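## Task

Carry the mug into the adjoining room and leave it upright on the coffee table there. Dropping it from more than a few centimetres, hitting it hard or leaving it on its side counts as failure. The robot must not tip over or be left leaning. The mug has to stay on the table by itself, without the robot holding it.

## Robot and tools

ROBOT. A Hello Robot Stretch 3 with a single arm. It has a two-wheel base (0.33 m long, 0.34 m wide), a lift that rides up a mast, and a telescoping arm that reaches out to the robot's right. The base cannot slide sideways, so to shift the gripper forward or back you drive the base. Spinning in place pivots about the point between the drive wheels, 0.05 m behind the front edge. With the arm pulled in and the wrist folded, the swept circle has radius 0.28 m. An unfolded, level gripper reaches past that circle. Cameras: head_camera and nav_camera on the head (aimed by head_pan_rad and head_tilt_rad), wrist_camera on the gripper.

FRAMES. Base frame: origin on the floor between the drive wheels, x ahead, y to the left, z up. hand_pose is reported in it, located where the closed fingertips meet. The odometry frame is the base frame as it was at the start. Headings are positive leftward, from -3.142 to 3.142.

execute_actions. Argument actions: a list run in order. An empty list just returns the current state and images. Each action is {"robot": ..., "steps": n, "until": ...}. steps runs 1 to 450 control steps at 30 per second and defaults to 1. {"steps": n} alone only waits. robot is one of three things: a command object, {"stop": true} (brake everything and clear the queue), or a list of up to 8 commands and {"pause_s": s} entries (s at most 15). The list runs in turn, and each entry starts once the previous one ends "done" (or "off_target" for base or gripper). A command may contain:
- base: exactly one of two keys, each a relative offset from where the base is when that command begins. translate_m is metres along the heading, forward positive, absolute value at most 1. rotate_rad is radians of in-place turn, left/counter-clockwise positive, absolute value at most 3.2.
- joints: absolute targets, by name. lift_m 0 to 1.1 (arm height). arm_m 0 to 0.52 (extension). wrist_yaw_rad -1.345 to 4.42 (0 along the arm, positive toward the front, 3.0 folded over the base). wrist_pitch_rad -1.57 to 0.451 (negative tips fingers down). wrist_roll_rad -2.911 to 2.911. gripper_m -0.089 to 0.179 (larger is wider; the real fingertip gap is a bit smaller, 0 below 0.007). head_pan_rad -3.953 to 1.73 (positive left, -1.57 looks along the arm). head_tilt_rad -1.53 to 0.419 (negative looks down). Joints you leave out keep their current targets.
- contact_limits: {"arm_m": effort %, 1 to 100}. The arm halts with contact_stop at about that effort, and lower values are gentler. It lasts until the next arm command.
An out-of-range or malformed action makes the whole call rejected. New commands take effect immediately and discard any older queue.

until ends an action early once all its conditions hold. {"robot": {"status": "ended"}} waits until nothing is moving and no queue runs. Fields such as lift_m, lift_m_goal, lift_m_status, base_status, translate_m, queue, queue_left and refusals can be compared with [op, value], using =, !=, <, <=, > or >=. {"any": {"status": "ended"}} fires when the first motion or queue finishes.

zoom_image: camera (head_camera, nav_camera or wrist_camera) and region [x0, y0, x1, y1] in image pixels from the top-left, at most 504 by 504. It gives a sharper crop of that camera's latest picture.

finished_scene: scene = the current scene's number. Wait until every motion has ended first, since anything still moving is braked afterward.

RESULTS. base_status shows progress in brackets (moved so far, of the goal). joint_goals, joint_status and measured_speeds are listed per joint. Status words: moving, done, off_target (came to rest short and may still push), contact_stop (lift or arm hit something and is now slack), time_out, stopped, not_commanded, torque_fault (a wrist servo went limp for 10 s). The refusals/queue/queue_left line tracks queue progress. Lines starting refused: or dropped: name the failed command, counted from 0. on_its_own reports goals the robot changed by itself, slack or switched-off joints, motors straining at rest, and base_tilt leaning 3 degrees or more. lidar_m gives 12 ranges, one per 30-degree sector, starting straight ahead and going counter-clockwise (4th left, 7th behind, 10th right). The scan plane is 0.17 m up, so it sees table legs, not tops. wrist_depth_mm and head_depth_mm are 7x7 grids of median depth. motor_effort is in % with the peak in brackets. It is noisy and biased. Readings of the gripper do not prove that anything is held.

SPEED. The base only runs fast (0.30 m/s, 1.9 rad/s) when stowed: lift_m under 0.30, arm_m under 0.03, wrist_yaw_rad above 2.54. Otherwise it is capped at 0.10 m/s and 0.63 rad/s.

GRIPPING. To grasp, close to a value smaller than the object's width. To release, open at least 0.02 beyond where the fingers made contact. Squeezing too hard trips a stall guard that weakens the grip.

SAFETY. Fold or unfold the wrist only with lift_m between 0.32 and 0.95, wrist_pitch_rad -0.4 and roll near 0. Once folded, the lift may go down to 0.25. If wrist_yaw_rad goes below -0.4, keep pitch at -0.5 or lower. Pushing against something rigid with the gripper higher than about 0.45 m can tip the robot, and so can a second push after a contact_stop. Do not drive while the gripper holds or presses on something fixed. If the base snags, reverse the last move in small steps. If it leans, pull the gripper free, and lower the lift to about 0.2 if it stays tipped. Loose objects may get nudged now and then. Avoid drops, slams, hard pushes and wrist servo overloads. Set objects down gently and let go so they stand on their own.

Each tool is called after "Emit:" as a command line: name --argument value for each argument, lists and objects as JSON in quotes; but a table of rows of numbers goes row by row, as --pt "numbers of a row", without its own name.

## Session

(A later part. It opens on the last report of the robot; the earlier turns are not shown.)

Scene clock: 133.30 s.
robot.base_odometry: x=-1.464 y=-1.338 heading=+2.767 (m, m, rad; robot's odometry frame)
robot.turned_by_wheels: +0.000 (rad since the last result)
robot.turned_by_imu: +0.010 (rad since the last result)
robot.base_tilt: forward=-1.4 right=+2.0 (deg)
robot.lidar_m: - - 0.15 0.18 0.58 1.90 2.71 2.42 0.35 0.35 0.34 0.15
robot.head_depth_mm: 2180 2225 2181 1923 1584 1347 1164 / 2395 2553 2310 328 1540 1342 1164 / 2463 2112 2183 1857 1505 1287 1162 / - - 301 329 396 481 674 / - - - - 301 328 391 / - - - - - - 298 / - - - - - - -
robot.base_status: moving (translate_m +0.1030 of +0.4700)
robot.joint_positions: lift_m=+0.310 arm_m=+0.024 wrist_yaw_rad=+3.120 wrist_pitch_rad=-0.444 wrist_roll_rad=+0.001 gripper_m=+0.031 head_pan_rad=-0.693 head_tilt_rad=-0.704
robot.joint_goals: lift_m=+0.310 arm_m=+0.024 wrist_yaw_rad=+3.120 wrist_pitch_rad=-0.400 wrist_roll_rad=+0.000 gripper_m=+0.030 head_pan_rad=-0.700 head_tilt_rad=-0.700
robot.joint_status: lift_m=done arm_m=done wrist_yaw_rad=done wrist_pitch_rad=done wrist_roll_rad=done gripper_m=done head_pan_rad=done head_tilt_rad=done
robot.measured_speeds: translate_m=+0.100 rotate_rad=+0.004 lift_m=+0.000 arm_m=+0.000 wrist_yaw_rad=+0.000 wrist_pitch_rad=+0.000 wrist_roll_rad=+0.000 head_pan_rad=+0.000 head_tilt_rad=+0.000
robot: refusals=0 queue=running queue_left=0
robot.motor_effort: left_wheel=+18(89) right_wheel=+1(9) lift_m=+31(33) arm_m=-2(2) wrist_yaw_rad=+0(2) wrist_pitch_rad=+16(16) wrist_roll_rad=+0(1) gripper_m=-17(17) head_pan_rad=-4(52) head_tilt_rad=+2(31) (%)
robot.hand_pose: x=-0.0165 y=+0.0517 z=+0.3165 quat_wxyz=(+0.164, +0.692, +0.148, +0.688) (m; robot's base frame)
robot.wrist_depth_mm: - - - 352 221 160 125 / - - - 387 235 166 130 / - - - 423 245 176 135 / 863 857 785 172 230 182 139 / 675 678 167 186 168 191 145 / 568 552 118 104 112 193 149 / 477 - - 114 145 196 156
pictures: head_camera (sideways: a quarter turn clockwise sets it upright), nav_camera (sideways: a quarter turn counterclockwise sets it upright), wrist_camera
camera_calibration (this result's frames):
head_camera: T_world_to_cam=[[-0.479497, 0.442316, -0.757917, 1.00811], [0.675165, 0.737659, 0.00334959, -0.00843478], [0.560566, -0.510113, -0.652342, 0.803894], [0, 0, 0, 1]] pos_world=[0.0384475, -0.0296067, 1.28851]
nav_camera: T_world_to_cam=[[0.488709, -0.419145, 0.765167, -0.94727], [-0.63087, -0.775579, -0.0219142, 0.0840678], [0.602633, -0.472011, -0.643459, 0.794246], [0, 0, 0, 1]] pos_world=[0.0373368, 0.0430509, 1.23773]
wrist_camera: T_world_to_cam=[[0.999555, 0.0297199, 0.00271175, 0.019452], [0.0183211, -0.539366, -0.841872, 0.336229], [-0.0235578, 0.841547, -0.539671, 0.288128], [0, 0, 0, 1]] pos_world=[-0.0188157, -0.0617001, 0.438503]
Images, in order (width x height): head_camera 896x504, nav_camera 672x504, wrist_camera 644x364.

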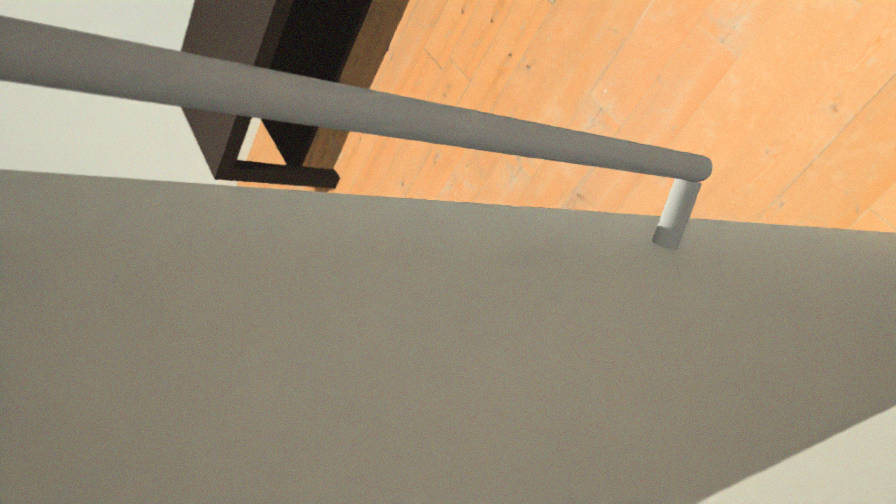

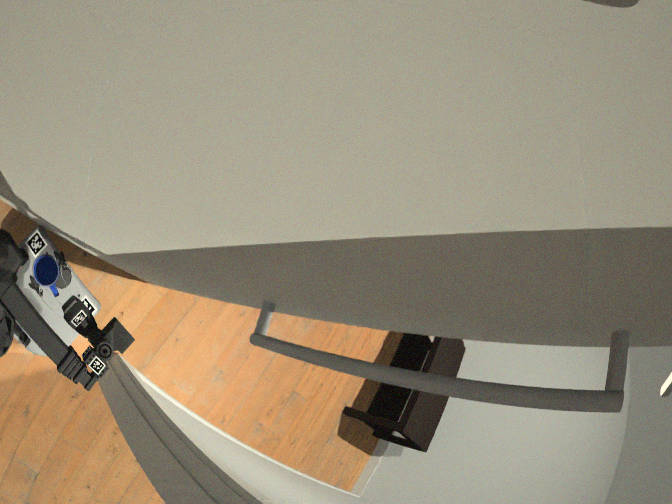

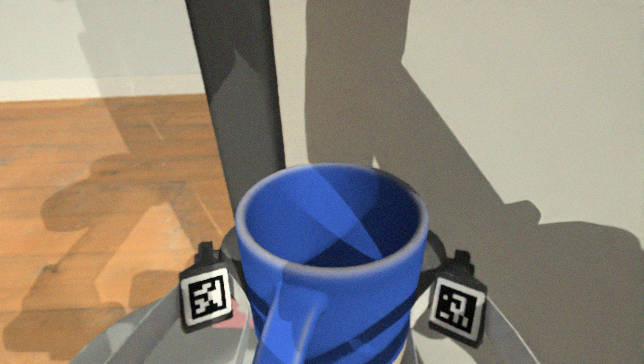

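Emit:
execute_actions --actions '[{"steps":300,"until":{"robot":{"base_status":["!=","moving"]}}},{"robot":{"base":{"rotate_rad":-1.15}},"steps":200,"until":{"robot":{"rotate_rad":["<",-0.9]}}},{"robot":{"joints":{"lift_m":0.288,"head_pan_rad":0.15,"head_tilt_rad":-0.7}},"steps":450,"until":{"robot":{"status":"ended"}}}]'

Scene clock: 140.87 s.
robot.base_odometry: x=-1.805 y=-1.203 heading=+1.617 (m, m, rad; robot's odometry frame)
robot.turned_by_wheels: -1.150 (rad since the last result)
robot.turned_by_imu: -1.148 (rad since the last result)
robot.base_tilt: forward=-0.1 right=+1.3 (deg)
robot.lidar_m: 1.90 1.85 1.70 0.26 0.24 0.25 0.31 0.65 3.08 0.55 0.54 1.10
robot.head_depth_mm: 1949 2112 1945 1889 1575 1339 1166 / 2038 2185 2093 1911 1572 1341 1164 / 2136 2216 2178 1922 1583 1348 1167 / 2243 2420 2201 1916 1577 1338 1165 / 2361 2668 2451 1918 1585 1332 1163 / 2333 2562 2447 1917 1580 1337 1162 / 2065 2223 2307 1913 1584 1337 1163
robot.base_status: done (rotate_rad -1.1499 of -1.1500)
robot.joint_positions: lift_m=+0.288 arm_m=+0.024 wrist_yaw_rad=+3.120 wrist_pitch_rad=-0.444 wrist_roll_rad=+0.001 gripper_m=+0.031 head_pan_rad=+0.143 head_tilt_rad=-0.703
robot.joint_goals: lift_m=+0.288 arm_m=+0.024 wrist_yaw_rad=+3.120 wrist_pitch_rad=-0.400 wrist_roll_rad=+0.000 gripper_m=+0.030 head_pan_rad=+0.150 head_tilt_rad=-0.700
robot.joint_status: lift_m=done arm_m=done wrist_yaw_rad=done wrist_pitch_rad=done wrist_roll_rad=done gripper_m=done head_pan_rad=done head_tilt_rad=done
robot.measured_speeds: translate_m=+0.000 rotate_rad=+0.000 lift_m=+0.000 arm_m=+0.000 wrist_yaw_rad=+0.000 wrist_pitch_rad=+0.000 wrist_roll_rad=+0.000 head_pan_rad=+0.000 head_tilt_rad=+0.000
robot: refusals=0 queue=done queue_left=0
robot.motor_effort: left_wheel=+3(33) right_wheel=-4(28) lift_m=+22(31) arm_m=-2(3) wrist_yaw_rad=-1(0) wrist_pitch_rad=+16(16) wrist_roll_rad=-1(0) gripper_m=-17(18) head_pan_rad=+4(50) head_tilt_rad=+1(3) (%)
robot.hand_pose: x=-0.0165 y=+0.0517 z=+0.2949 quat_wxyz=(+0.164, +0.692, +0.148, +0.688) (m; robot's base frame)
robot.wrist_depth_mm: 206 230 - 322 - - - / 215 243 - 344 - - - / 227 260 289 387 - - 973 / 243 275 314 172 733 769 759 / 258 298 168 185 168 622 599 / 273 309 118 104 112 512 516 / 288 - 98 114 145 430 428
pictures: head_camera (sideways: a quarter turn clockwise sets it upright), nav_camera (sideways: a quarter turn counterclockwise sets it upright), wrist_camera
camera_calibration (this result's frames):
head_camera: T_world_to_cam=[[-0.649288, -0.0593563, -0.758223, 1.00955], [-0.0949418, 0.995477, 0.00337198, -0.00376627], [0.754594, 0.0741764, -0.651986, 0.802248], [0, 0, 0, 1]] pos_world=[0.0497592, 0.00416442, 1.28853]
nav_camera: T_world_to_cam=[[0.638262, 0.0817224, 0.765469, -0.948576], [0.15278, -0.988017, -0.0219092, 0.0792811], [0.754507, 0.130933, -0.643099, 0.792852], [0, 0, 0, 1]] pos_world=[-0.00488468, 0.0520408, 1.23773]
wrist_camera: T_world_to_cam=[[0.999552, 0.0298235, 0.00270464, 0.0195287], [0.018373, -0.539439, -0.841824, 0.318067], [-0.0236472, 0.841497, -0.539745, 0.27644], [0, 0, 0, 1]] pos_world=[-0.0188268, -0.0616275, 0.416911]
Images, in order (width x height): head_camera 896x504, nav_camera 672x504, wrist_camera 644x364.

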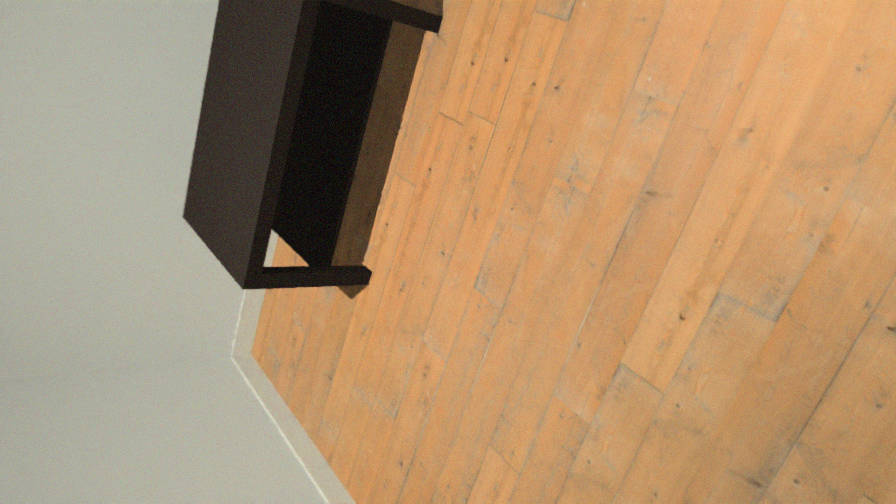

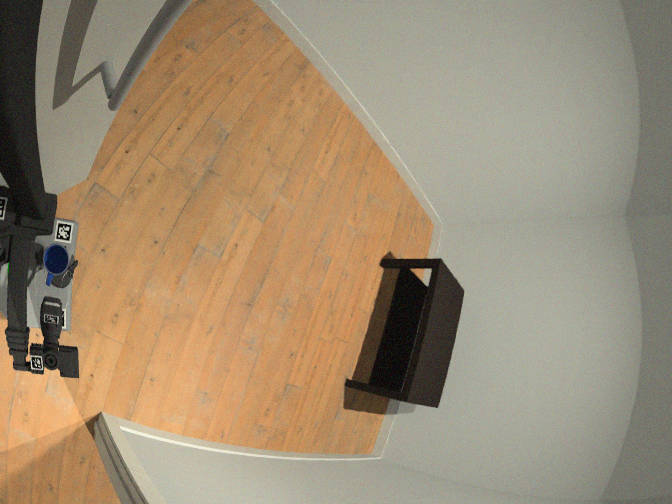

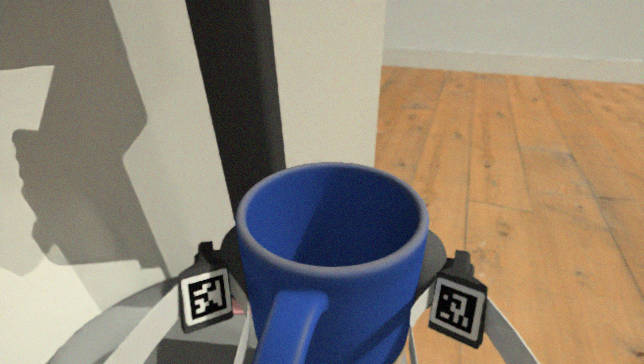

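Emit:
execute_actions --actions '[{"robot":{"base":{"translate_m":1.0}},"steps":200,"until":{"robot":{"translate_m":[">",0.25]}}},{"robot":{"base":{"translate_m":0.96},"joints":{"head_pan_rad":-1.57,"head_tilt_rad":-0.9}},"steps":450,"until":{"robot":{"base_status":["!=","moving"]}}},{"robot":{"base":{"rotate_rad":1.21},"joints":{"lift_m":0.535}},"steps":450,"until":{"robot":{"lift_m":[">",0.36]}}},{"robot":{"joints":{"wrist_yaw_rad":0.0,"wrist_pitch_rad":-0.38}},"steps":450,"until":{"robot":{"status":"ended"}}}]'

Scene clock: 153.70 s.
robot.base_odometry: x=-1.862 y=+0.012 heading=+2.827 (m, m, rad; robot's odometry frame)
robot.turned_by_wheels: +1.210 (rad since the last result)
robot.turned_by_imu: +1.223 (rad since the last result)
robot.base_tilt: forward=-0.1 right=+1.3 (deg)
robot.lidar_m: 1.25 1.30 1.80 1.22 1.44 0.91 0.88 0.92 0.66 1.23 0.72 1.29
robot.head_depth_mm: 1105 1286 1495 1068 1322 1239 1110 / 1098 1277 1238 1047 1284 1268 - / 1097 1278 1234 1049 1287 1254 - / 1097 1269 1230 1046 820 - 1108 / 1098 1272 1225 1044 1253 1232 1109 / 1091 1270 1227 1041 1258 1235 1105 / 1083 1261 1229 1037 1253 1233 1101
robot.base_status: done (rotate_rad +1.2099 of +1.2100)
robot.joint_positions: lift_m=+0.535 arm_m=+0.024 wrist_yaw_rad=+0.003 wrist_pitch_rad=-0.425 wrist_roll_rad=+0.001 gripper_m=+0.031 head_pan_rad=-1.563 head_tilt_rad=-0.889
robot.joint_goals: lift_m=+0.535 arm_m=+0.024 wrist_yaw_rad=+0.000 wrist_pitch_rad=-0.380 wrist_roll_rad=+0.000 gripper_m=+0.030 head_pan_rad=-1.570 head_tilt_rad=-0.900
robot.joint_status: lift_m=done arm_m=done wrist_yaw_rad=done wrist_pitch_rad=done wrist_roll_rad=done gripper_m=done head_pan_rad=done head_tilt_rad=done
robot.measured_speeds: translate_m=+0.000 rotate_rad=+0.000 lift_m=+0.000 arm_m=+0.000 wrist_yaw_rad=+0.000 wrist_pitch_rad=+0.000 wrist_roll_rad=+0.000 head_pan_rad=+0.000 head_tilt_rad=+0.000
robot: refusals=0 queue=done queue_left=0
robot.motor_effort: left_wheel=-4(13) right_wheel=+3(10) lift_m=+31(31) arm_m=-2(1) wrist_yaw_rad=-2(2) wrist_pitch_rad=+16(19) wrist_roll_rad=-1(1) gripper_m=-18(19) head_pan_rad=-4(52) head_tilt_rad=-6(25) (%)
robot.hand_pose: x=-0.0210 y=-0.3928 z=+0.5459 quat_wxyz=(+0.691, +0.150, -0.691, -0.149) (m; robot's base frame)
robot.wrist_depth_mm: 929 897 924 897 870 899 853 / - 970 956 905 937 967 911 / - 575 570 548 547 544 969 / 428 415 421 171 390 405 404 / 389 384 168 186 169 362 361 / 637 681 118 105 112 671 429 / 561 672 633 114 146 575 664
pictures: head_camera (sideways: a quarter turn clockwise sets it upright), nav_camera (sideways: a quarter turn counterclockwise sets it upright), wrist_camera
camera_calibration (this result's frames):
head_camera: T_world_to_cam=[[0.0277946, 0.780335, -0.624744, 0.831476], [0.999185, -0.0399964, -0.00550411, 0.00111497], [-0.0292825, -0.624081, -0.78081, 0.97457], [0, 0, 0, 1]] pos_world=[0.00431331, -0.0405739, 1.28042]
nav_camera: T_world_to_cam=[[-0.00413465, -0.7739, 0.633295, -0.772411], [-0.999627, -0.0138866, -0.0234961, 0.0883713], [0.026978, -0.633156, -0.773554, 0.966956], [0, 0, 0, 1]] pos_world=[0.0590582, 0.0156923, 1.23923]
wrist_camera: T_world_to_cam=[[-0.998546, -0.0537861, 0.00370708, -0.0386925], [-0.0312921, 0.522202, -0.852248, 0.711272], [0.0439032, -0.851124, -0.523126, 0.113332], [0, 0, 0, 1]] pos_world=[-0.0213547, -0.277049, 0.66561]
Images, in order (width x height): head_camera 896x504, nav_camera 672x504, wrist_camera 644x364.

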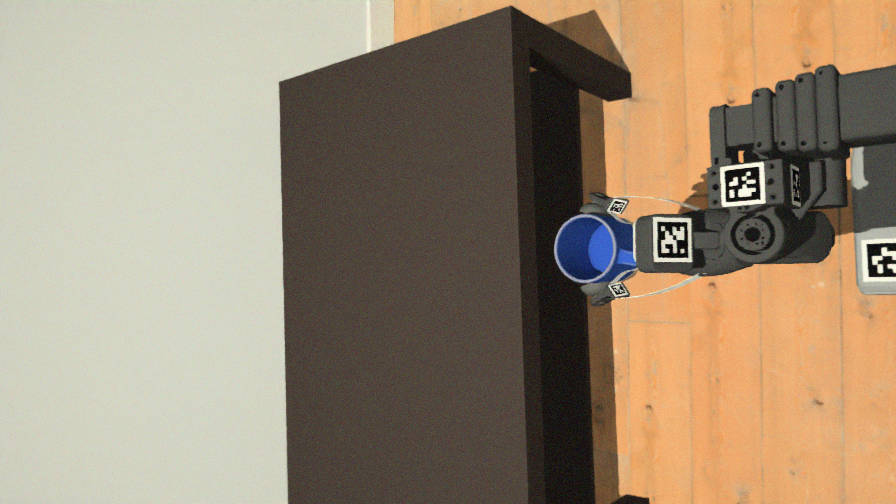

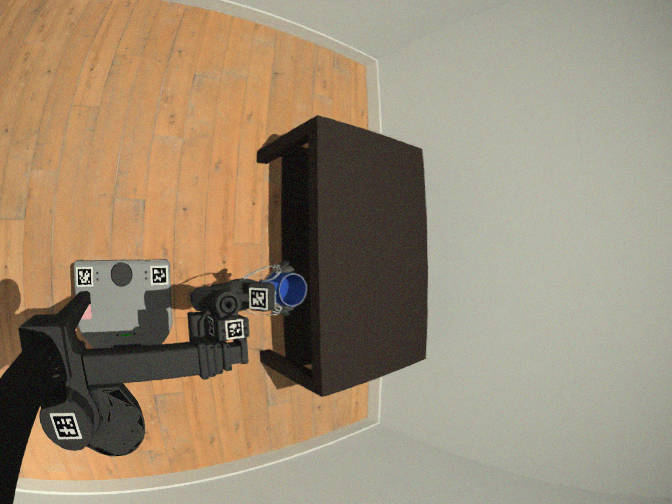

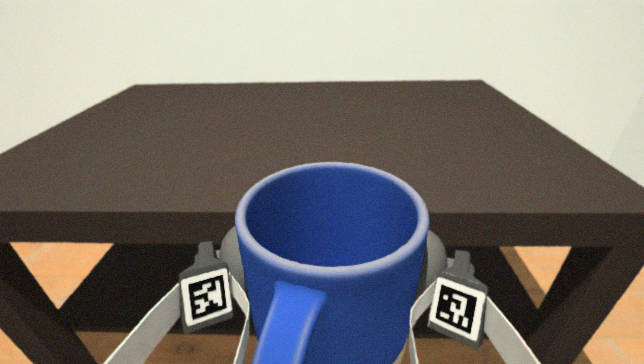

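Emit:
execute_actions --actions '[{"robot":{"joints":{"arm_m":0.37}},"steps":450,"until":{"robot":{"arm_m":[">",0.28]}}},{"robot":{"joints":{"lift_m":0.497}},"steps":450,"until":{"robot":{"status":"ended"}}}]'

Scene clock: 158.60 s.
robot.base_odometry: x=-1.862 y=+0.012 heading=+2.827 (m, m, rad; robot's odometry frame)
robot.turned_by_wheels: +0.000 (rad since the last result)
robot.turned_by_imu: +0.001 (rad since the last result)
robot.base_tilt: forward=-0.2 right=+1.3 (deg)
robot.lidar_m: 1.25 1.30 1.80 1.22 1.44 0.91 0.88 0.92 0.66 1.23 0.72 1.29
robot.head_depth_mm: 1108 1284 1494 1069 1325 1238 1116 / 1100 1279 1233 1049 1268 1257 1132 / 1099 1273 1237 1094 1283 1234 1123 / 1096 1274 1227 1008 1281 1236 1127 / 1093 1270 1227 1042 1280 1237 1104 / 1094 1264 1222 1040 1255 1231 1106 / 1084 1263 1220 1040 1251 1229 1107
robot.base_status: done (rotate_rad +1.2099 of +1.2100)
robot.joint_positions: lift_m=+0.497 arm_m=+0.370 wrist_yaw_rad=+0.001 wrist_pitch_rad=-0.425 wrist_roll_rad=+0.001 gripper_m=+0.031 head_pan_rad=-1.563 head_tilt_rad=-0.889
robot.joint_goals: lift_m=+0.497 arm_m=+0.370 wrist_yaw_rad=+0.000 wrist_pitch_rad=-0.380 wrist_roll_rad=+0.000 gripper_m=+0.030 head_pan_rad=-1.570 head_tilt_rad=-0.900
robot.joint_status: lift_m=done arm_m=done wrist_yaw_rad=done wrist_pitch_rad=done wrist_roll_rad=done gripper_m=done head_pan_rad=done head_tilt_rad=done
robot.measured_speeds: translate_m=+0.000 rotate_rad=+0.000 lift_m=+0.000 arm_m=+0.000 wrist_yaw_rad=+0.000 wrist_pitch_rad=+0.000 wrist_roll_rad=+0.000 head_pan_rad=+0.000 head_tilt_rad=+0.000
robot: refusals=0 queue=done queue_left=0
robot.motor_effort: left_wheel=-4(4) right_wheel=+3(3) lift_m=+21(31) arm_m=+3(4) wrist_yaw_rad=-2(2) wrist_pitch_rad=+16(16) wrist_roll_rad=-1(1) gripper_m=-18(18) head_pan_rad=-4(5) head_tilt_rad=-5(6) (%)
robot.hand_pose: x=-0.0212 y=-0.7381 z=+0.5083 quat_wxyz=(+0.691, +0.150, -0.691, -0.149) (m; robot's base frame)
robot.wrist_depth_mm: 589 573 564 549 549 551 525 / 652 633 592 612 592 580 579 / 471 469 465 453 453 440 470 / 348 341 339 171 313 332 324 / 271 271 167 186 169 261 259 / 222 223 118 105 112 214 217 / 190 189 180 114 145 181 182
pictures: head_camera (sideways: a quarter turn clockwise sets it upright), nav_camera (sideways: a quarter turn counterclockwise sets it upright), wrist_camera
camera_calibration (this result's frames):
head_camera: T_world_to_cam=[[0.0277945, 0.780335, -0.624744, 0.831476], [0.999185, -0.0399963, -0.00550411, 0.00111497], [-0.0292825, -0.624081, -0.78081, 0.97457], [0, 0, 0, 1]] pos_world=[0.00431331, -0.0405739, 1.28042]
nav_camera: T_world_to_cam=[[-0.00413456, -0.7739, 0.633295, -0.772411], [-0.999627, -0.0138868, -0.0234961, 0.0883713], [0.0269781, -0.633156, -0.773554, 0.966956], [0, 0, 0, 1]] pos_world=[0.0590582, 0.0156923, 1.23923]
wrist_camera: T_world_to_cam=[[-0.998605, -0.0526793, 0.00371019, -0.05656], [-0.0307132, 0.522183, -0.85228, 0.859598], [0.0429601, -0.851205, -0.523073, -0.200322], [0, 0, 0, 1]] pos_world=[-0.0214742, -0.622362, 0.628046]
Images, in order (width x height): head_camera 896x504, nav_camera 672x504, wrist_camera 644x364.

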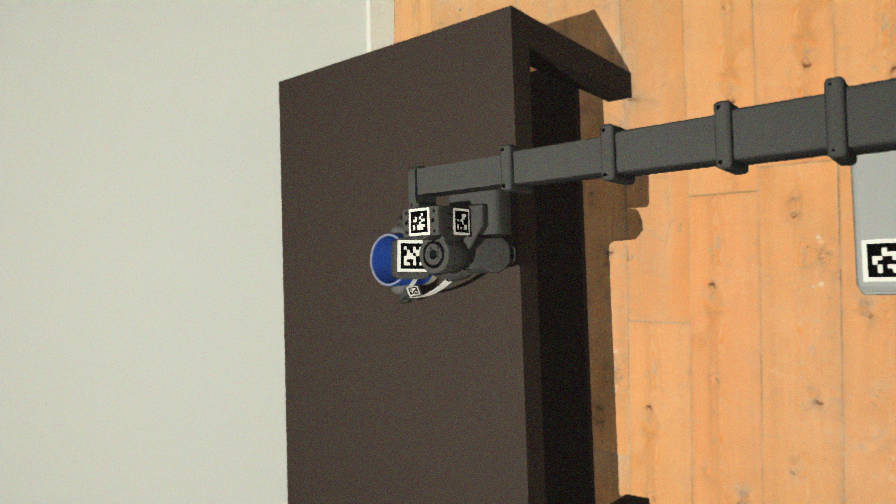

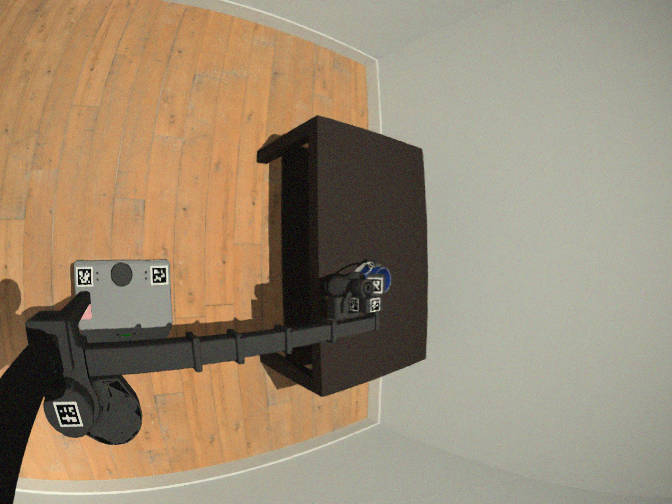

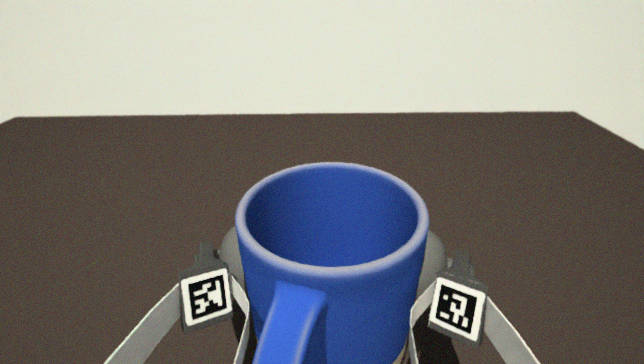

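Emit:
execute_actions --actions '[{"robot":[{"joints":{"lift_m":0.483}},{"joints":{"gripper_m":0.16}},{"joints":{"arm_m":0.24}}],"steps":450,"until":{"robot":{"status":"ended"}}}]'

Scene clock: 164.50 s.
robot.base_odometry: x=-1.862 y=+0.012 heading=+2.827 (m, m, rad; robot's odometry frame)
robot.turned_by_wheels: +0.000 (rad since the last result)
robot.turned_by_imu: +0.002 (rad since the last result)
robot.base_tilt: forward=-0.2 right=+1.3 (deg)
robot.lidar_m: 1.25 1.30 1.80 1.21 1.44 0.91 0.88 0.92 0.66 1.23 0.72 1.29
robot.head_depth_mm: 1104 1288 1501 1074 1324 1241 1114 / 1103 1286 1234 1045 1262 1243 1122 / 1098 1282 1234 1044 - 1234 1122 / 1095 1276 1230 1024 1325 1239 1125 / 1095 1267 1233 1044 1280 1230 1103 / 1087 1265 1223 1041 1253 1222 1107 / 1089 1265 1218 1037 1247 1228 1108
robot.base_status: done (rotate_rad +1.2099 of +1.2100)
robot.joint_positions: lift_m=+0.483 arm_m=+0.240 wrist_yaw_rad=+0.001 wrist_pitch_rad=-0.400 wrist_roll_rad=+0.001 gripper_m=+0.160 head_pan_rad=-1.563 head_tilt_rad=-0.889
robot.joint_goals: lift_m=+0.483 arm_m=+0.240 wrist_yaw_rad=+0.000 wrist_pitch_rad=-0.380 wrist_roll_rad=+0.000 gripper_m=+0.160 head_pan_rad=-1.570 head_tilt_rad=-0.900
robot.joint_status: lift_m=done arm_m=done wrist_yaw_rad=done wrist_pitch_rad=done wrist_roll_rad=done gripper_m=done head_pan_rad=done head_tilt_rad=done
robot.measured_speeds: translate_m=+0.000 rotate_rad=+0.000 lift_m=+0.000 arm_m=+0.000 wrist_yaw_rad=+0.000 wrist_pitch_rad=+0.000 wrist_roll_rad=+0.000 head_pan_rad=+0.000 head_tilt_rad=+0.000
robot: refusals=0 queue=done queue_left=0
robot.motor_effort: left_wheel=-4(4) right_wheel=+3(3) lift_m=+21(22) arm_m=-3(3) wrist_yaw_rad=-1(1) wrist_pitch_rad=+8(16) wrist_roll_rad=-1(1) gripper_m=+0(83) head_pan_rad=-4(4) head_tilt_rad=-6(6) (%)
robot.hand_pose: x=-0.0212 y=-0.6119 z=+0.4998 quat_wxyz=(+0.693, +0.141, -0.693, -0.141) (m; robot's base frame)
robot.wrist_depth_mm: 696 701 669 683 671 660 667 / 787 749 732 730 722 697 704 / 487 471 467 237 449 442 475 / 344 336 335 239 326 320 317 / 263 270 261 254 254 254 250 / 214 - 213 210 209 208 206 / - 177 180 179 178 172 177
pictures: head_camera (sideways: a quarter turn clockwise sets it upright), nav_camera (sideways: a quarter turn counterclockwise sets it upright), wrist_camera
camera_calibration (this result's frames):
head_camera: T_world_to_cam=[[0.0277946, 0.780335, -0.624744, 0.831476], [0.999185, -0.0399964, -0.00550411, 0.00111497], [-0.0292825, -0.624081, -0.78081, 0.97457], [0, 0, 0, 1]] pos_world=[0.00431331, -0.0405739, 1.28042]
nav_camera: T_world_to_cam=[[-0.00413465, -0.7739, 0.633295, -0.772411], [-0.999627, -0.0138866, -0.0234961, 0.0883713], [0.026978, -0.633156, -0.773554, 0.966956], [0, 0, 0, 1]] pos_world=[0.0590582, 0.0156923, 1.23923]
wrist_camera: T_world_to_cam=[[-0.998605, -0.0525765, 0.00494992, -0.0504331], [-0.0306857, 0.501419, -0.86466, 0.77994], [0.0429788, -0.863605, -0.502333, -0.115311], [0, 0, 0, 1]] pos_world=[-0.0214738, -0.493312, 0.616709]
Images, in order (width x height): head_camera 896x504, nav_camera 672x504, wrist_camera 644x364.

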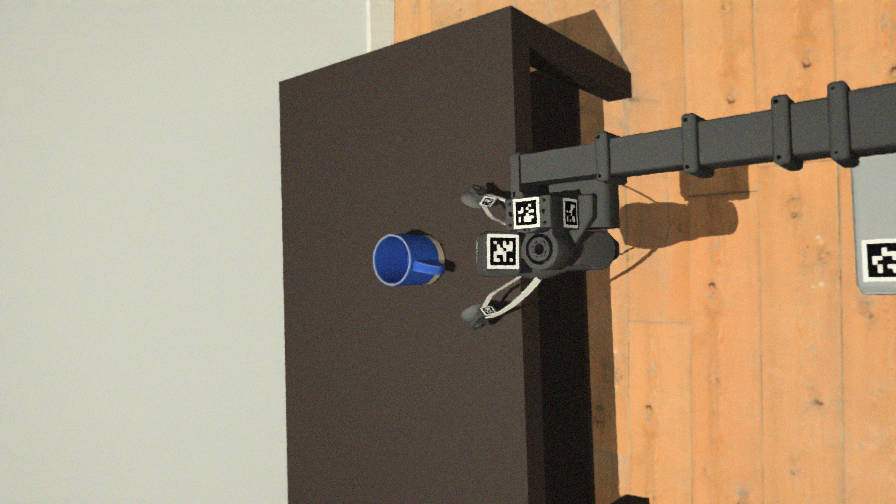

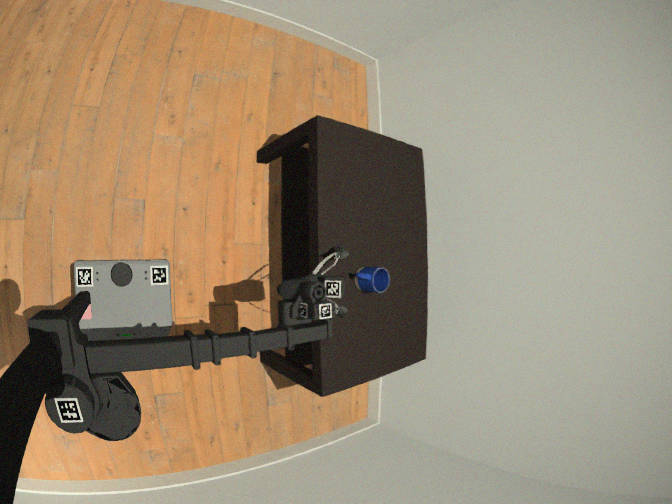

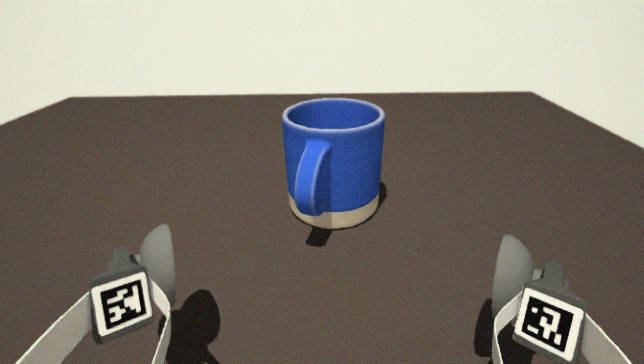

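Emit:
finished_scene --scene 2

The scene is finished: the task was done.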